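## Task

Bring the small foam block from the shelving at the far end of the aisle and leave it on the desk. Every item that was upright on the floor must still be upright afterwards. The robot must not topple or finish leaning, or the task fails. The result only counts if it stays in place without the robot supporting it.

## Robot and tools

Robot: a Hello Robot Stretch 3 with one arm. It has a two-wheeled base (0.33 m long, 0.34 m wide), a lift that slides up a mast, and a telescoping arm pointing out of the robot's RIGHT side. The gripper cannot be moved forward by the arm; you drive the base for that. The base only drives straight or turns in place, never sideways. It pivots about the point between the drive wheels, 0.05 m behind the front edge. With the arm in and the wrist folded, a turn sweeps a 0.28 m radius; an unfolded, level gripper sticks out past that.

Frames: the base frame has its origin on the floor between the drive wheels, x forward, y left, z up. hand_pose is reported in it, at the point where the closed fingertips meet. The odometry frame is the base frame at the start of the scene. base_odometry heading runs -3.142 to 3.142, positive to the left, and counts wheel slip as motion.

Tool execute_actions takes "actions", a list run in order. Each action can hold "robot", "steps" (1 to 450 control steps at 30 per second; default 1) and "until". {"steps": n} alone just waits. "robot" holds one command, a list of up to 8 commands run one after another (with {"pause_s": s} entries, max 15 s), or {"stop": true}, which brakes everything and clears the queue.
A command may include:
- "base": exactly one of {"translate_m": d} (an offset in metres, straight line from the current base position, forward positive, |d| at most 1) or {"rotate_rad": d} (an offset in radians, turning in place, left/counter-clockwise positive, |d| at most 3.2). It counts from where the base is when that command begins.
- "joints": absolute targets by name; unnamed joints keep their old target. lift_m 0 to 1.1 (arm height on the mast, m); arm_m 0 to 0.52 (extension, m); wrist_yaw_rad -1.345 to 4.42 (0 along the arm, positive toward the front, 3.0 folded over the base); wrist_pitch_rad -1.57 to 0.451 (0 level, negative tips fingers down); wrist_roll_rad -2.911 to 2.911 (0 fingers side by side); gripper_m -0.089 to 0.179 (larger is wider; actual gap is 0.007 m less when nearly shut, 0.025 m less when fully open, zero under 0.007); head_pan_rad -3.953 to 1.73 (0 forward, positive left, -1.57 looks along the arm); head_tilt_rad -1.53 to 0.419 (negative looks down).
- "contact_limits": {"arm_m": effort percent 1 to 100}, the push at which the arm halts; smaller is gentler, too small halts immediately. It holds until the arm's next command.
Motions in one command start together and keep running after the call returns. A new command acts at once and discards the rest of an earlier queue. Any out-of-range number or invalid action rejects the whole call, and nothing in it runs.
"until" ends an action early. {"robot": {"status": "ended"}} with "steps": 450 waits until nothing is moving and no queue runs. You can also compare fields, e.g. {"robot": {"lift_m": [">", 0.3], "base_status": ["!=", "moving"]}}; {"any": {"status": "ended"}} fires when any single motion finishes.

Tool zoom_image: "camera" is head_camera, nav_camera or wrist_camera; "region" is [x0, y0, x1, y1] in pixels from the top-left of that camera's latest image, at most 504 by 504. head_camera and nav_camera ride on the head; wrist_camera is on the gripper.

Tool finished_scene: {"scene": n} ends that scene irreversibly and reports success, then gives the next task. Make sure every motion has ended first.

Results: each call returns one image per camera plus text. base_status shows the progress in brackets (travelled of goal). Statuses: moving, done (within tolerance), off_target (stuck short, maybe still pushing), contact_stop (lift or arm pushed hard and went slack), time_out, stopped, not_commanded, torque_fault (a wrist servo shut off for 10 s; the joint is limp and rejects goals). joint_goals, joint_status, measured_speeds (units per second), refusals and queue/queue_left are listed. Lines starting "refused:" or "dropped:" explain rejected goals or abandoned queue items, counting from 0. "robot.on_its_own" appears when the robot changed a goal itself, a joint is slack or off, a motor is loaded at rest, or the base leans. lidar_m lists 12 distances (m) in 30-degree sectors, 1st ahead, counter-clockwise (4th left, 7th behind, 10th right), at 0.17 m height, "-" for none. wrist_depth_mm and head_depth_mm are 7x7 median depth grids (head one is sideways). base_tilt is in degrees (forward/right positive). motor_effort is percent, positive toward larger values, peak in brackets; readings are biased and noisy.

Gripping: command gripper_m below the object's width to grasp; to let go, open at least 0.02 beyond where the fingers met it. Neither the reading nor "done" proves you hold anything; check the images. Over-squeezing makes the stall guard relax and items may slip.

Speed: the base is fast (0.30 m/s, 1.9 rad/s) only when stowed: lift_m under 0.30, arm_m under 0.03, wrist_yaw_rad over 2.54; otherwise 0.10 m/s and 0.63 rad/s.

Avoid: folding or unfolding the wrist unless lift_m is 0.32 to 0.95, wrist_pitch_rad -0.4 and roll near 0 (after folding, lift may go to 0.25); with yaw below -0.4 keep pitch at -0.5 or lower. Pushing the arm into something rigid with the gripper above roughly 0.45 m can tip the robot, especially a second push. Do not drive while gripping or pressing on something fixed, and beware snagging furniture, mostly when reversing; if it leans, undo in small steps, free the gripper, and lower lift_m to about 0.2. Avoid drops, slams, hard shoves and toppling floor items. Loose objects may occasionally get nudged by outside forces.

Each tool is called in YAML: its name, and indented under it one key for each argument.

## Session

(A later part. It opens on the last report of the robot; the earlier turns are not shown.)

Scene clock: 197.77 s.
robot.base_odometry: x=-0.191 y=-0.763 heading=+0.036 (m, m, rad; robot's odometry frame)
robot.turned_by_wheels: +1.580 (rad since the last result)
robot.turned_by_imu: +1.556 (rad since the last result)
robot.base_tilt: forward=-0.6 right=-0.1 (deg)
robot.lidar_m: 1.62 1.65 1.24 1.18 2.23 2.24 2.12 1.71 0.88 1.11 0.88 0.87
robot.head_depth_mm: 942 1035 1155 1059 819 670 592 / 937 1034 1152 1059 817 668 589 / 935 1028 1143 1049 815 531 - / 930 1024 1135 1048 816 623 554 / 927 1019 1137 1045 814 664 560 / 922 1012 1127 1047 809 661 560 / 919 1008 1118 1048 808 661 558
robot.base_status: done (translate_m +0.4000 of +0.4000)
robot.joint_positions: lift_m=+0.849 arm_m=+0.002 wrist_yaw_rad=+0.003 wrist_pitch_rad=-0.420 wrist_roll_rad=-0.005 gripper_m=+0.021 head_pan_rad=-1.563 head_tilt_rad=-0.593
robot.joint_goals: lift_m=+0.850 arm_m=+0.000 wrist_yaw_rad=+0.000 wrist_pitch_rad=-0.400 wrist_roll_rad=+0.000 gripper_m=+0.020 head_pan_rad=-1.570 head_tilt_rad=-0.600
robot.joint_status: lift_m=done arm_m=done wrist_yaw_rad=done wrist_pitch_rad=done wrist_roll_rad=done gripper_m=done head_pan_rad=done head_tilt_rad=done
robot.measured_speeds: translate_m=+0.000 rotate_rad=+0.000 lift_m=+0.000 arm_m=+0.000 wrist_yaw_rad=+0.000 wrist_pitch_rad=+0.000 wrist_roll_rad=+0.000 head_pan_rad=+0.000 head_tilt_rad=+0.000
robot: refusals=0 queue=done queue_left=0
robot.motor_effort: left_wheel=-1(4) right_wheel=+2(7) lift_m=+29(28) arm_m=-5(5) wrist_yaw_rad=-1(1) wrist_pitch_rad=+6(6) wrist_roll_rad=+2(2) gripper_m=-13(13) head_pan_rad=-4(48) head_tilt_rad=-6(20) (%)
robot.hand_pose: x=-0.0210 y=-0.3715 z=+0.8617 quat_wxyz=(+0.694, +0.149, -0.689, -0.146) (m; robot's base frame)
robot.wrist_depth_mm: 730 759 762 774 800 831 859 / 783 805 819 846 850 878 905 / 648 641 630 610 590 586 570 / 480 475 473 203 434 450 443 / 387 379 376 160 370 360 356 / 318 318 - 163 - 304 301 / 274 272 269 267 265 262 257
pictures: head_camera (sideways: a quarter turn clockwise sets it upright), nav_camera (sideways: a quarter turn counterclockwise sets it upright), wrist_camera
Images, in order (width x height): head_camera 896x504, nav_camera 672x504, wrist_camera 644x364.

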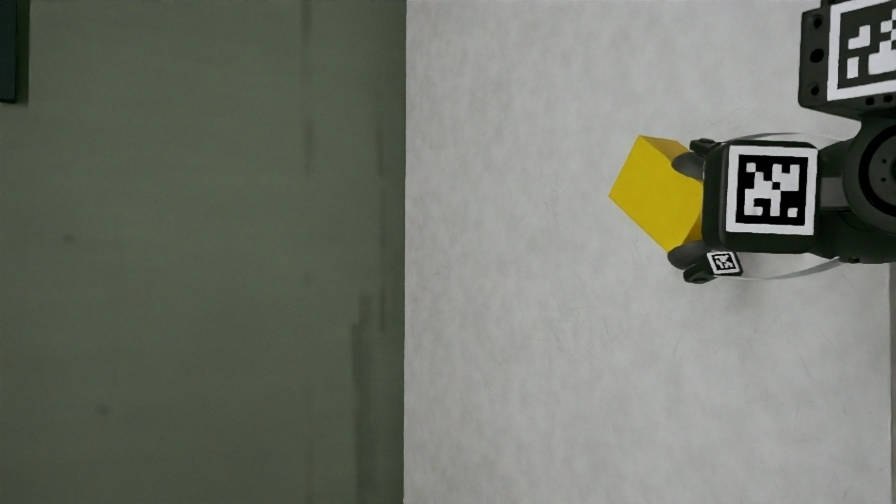

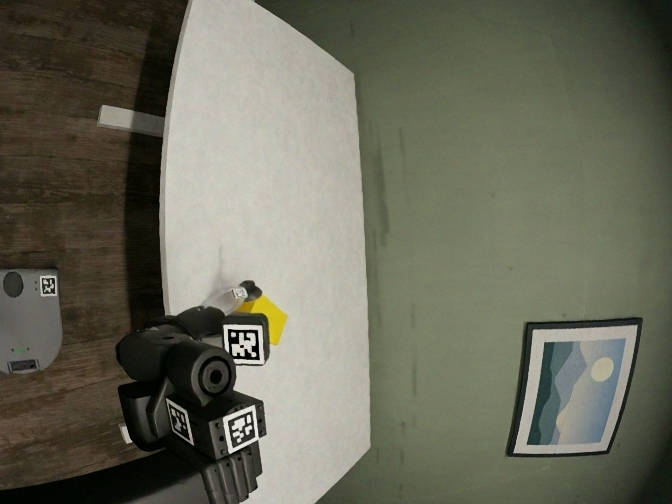

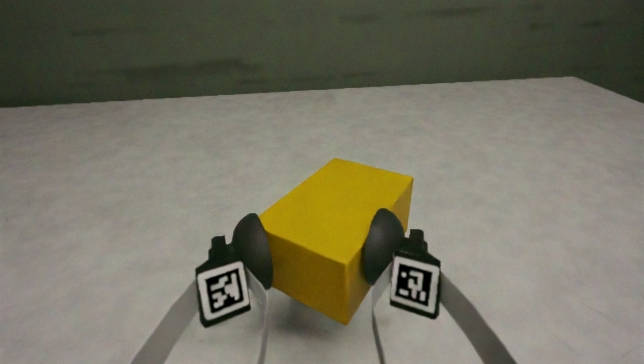

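execute_actions:
  actions:
    - {"robot":[{"joints":{"arm_m":0.15}},{"joints":{"lift_m":0.76}}],"steps":300,"until":{"robot":{"status":"ended"}}}

Scene clock: 209.40 s.
robot.base_odometry: x=-0.191 y=-0.763 heading=+0.036 (m, m, rad; robot's odometry frame)
robot.turned_by_wheels: +0.000 (rad since the last result)
robot.turned_by_imu: -0.001 (rad since the last result)
robot.base_tilt: forward=-0.6 right=-0.1 (deg)
robot.lidar_m: 1.62 1.66 1.23 1.19 2.23 2.25 2.12 1.71 0.88 1.11 0.88 0.87
robot.head_depth_mm: 941 1038 1156 1053 818 714 - / 936 1035 1147 1060 819 - 529 / 936 1033 1145 1055 842 - 537 / 930 1022 1131 1050 841 655 550 / 924 1019 1135 1044 815 663 561 / 924 1017 1128 1046 812 662 559 / 924 1010 1123 1040 807 660 558
robot.base_status: done (translate_m +0.4000 of +0.4000)
robot.joint_positions: lift_m=+0.761 arm_m=+0.150 wrist_yaw_rad=+0.001 wrist_pitch_rad=-0.420 wrist_roll_rad=-0.005 gripper_m=+0.021 head_pan_rad=-1.563 head_tilt_rad=-0.593
robot.joint_goals: lift_m=+0.760 arm_m=+0.150 wrist_yaw_rad=+0.000 wrist_pitch_rad=-0.400 wrist_roll_rad=+0.000 gripper_m=+0.020 head_pan_rad=-1.570 head_tilt_rad=-0.600
robot.joint_status: lift_m=done arm_m=done wrist_yaw_rad=done wrist_pitch_rad=done wrist_roll_rad=done gripper_m=done head_pan_rad=done head_tilt_rad=done
robot.measured_speeds: translate_m=+0.000 rotate_rad=+0.000 lift_m=+0.000 arm_m=+0.000 wrist_yaw_rad=+0.000 wrist_pitch_rad=+0.000 wrist_roll_rad=+0.000 head_pan_rad=+0.000 head_tilt_rad=+0.000
robot: refusals=0 queue=done queue_left=0
robot.motor_effort: left_wheel=-1(1) right_wheel=+1(2) lift_m=+10(30) arm_m=+5(5) wrist_yaw_rad=+0(2) wrist_pitch_rad=+6(6) wrist_roll_rad=+2(2) gripper_m=-13(13) head_pan_rad=-4(4) head_tilt_rad=-5(4) (%)
robot.hand_pose: x=-0.0212 y=-0.5188 z=+0.7729 quat_wxyz=(+0.694, +0.148, -0.689, -0.147) (m; robot's base frame)
robot.wrist_depth_mm: 602 616 623 652 668 684 703 / 623 640 600 575 568 553 543 / 425 418 413 396 395 383 378 / 317 312 305 204 284 294 289 / 250 251 247 161 241 238 234 / 210 208 - 164 - 200 198 / 178 179 176 175 173 172 171
pictures: head_camera (sideways: a quarter turn clockwise sets it upright), nav_camera (sideways: a quarter turn counterclockwise sets it upright), wrist_camera
Images, in order (width x height): head_camera 896x504, nav_camera 672x504, wrist_camera 644x364.

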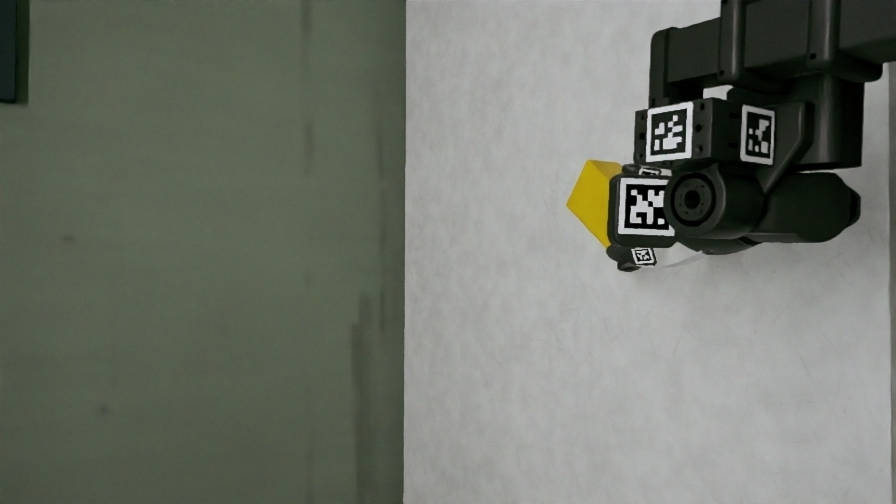

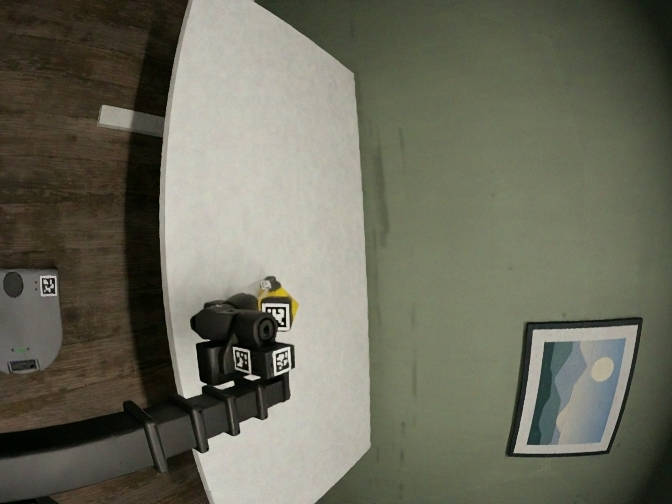

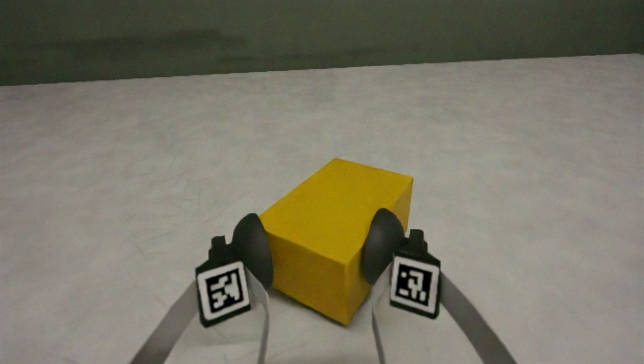

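execute_actions:
  actions:
    - {"robot":[{"joints":{"lift_m":0.748}},{"joints":{"gripper_m":0.15}},{"joints":{"lift_m":0.85}},{"joints":{"arm_m":0.0}}],"steps":400,"until":{"robot":{"status":"ended"}}}

Scene clock: 215.87 s.
robot.base_odometry: x=-0.191 y=-0.763 heading=+0.036 (m, m, rad; robot's odometry frame)
robot.turned_by_wheels: +0.000 (rad since the last result)
robot.turned_by_imu: -0.001 (rad since the last result)
robot.base_tilt: forward=-0.6 right=-0.1 (deg)
robot.lidar_m: 1.62 1.66 1.24 1.18 2.22 2.24 2.12 1.71 0.88 1.11 0.88 0.87
robot.head_depth_mm: 942 1036 1154 1056 819 669 591 / 936 1030 1146 1057 817 683 591 / 935 1028 1144 1055 814 690 - / 928 1021 1131 1049 811 680 561 / 927 1020 1132 1047 813 681 561 / 923 1014 1124 1042 812 663 561 / 917 1003 1119 1039 804 660 558
robot.base_status: done (translate_m +0.4000 of +0.4000)
robot.joint_positions: lift_m=+0.849 arm_m=+0.002 wrist_yaw_rad=+0.001 wrist_pitch_rad=-0.420 wrist_roll_rad=-0.005 gripper_m=+0.150 head_pan_rad=-1.563 head_tilt_rad=-0.593
robot.joint_goals: lift_m=+0.850 arm_m=+0.000 wrist_yaw_rad=+0.000 wrist_pitch_rad=-0.400 wrist_roll_rad=+0.000 gripper_m=+0.150 head_pan_rad=-1.570 head_tilt_rad=-0.600
robot.joint_status: lift_m=done arm_m=done wrist_yaw_rad=done wrist_pitch_rad=done wrist_roll_rad=done gripper_m=done head_pan_rad=done head_tilt_rad=done
robot.measured_speeds: translate_m=+0.000 rotate_rad=+0.000 lift_m=+0.000 arm_m=+0.000 wrist_yaw_rad=+0.000 wrist_pitch_rad=+0.000 wrist_roll_rad=+0.000 head_pan_rad=+0.000 head_tilt_rad=+0.000
robot: refusals=0 queue=done queue_left=0
robot.motor_effort: left_wheel=-1(1) right_wheel=+1(2) lift_m=+29(29) arm_m=-5(4) wrist_yaw_rad=-1(1) wrist_pitch_rad=+6(6) wrist_roll_rad=+2(2) gripper_m=+1(81) head_pan_rad=-4(3) head_tilt_rad=-6(6) (%)
robot.hand_pose: x=-0.0212 y=-0.3715 z=+0.8617 quat_wxyz=(+0.694, +0.148, -0.689, -0.147) (m; robot's base frame)
robot.wrist_depth_mm: 714 746 763 768 803 863 893 / 767 788 819 838 848 884 920 / 650 642 620 613 595 589 576 / 489 481 466 444 453 450 447 / 385 399 373 351 370 376 359 / 322 - 314 311 310 - 302 / 276 265 271 268 265 262 261
pictures: head_camera (sideways: a quarter turn clockwise sets it upright), nav_camera (sideways: a quarter turn counterclockwise sets it upright), wrist_camera
Images, in order (width x height): head_camera 896x504, nav_camera 672x504, wrist_camera 644x364.

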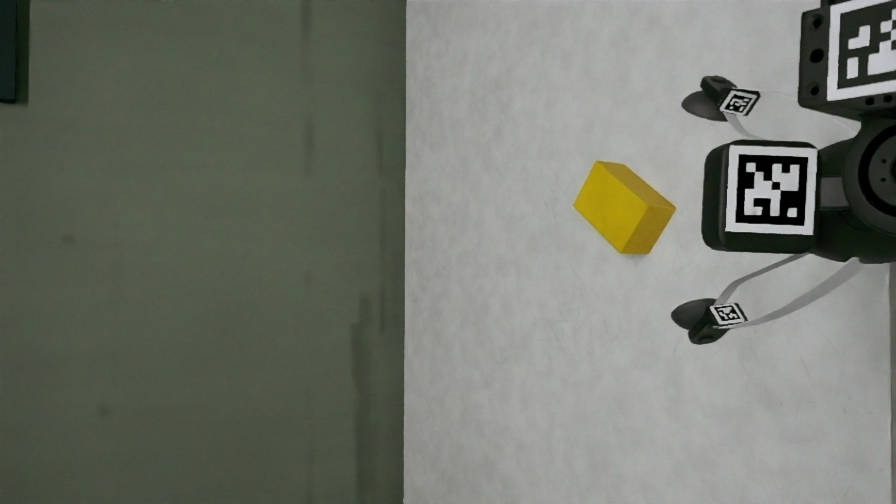

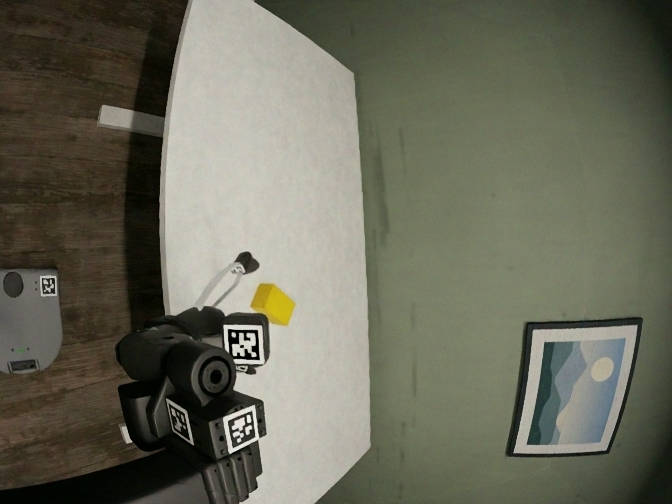

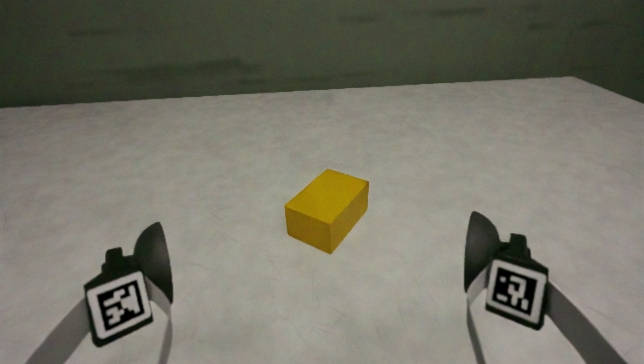

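The block is on the desk and the bin is still standing, so I'm ending scene 1.

finished_scene:
  scene: 1

The scene is finished: the task was done.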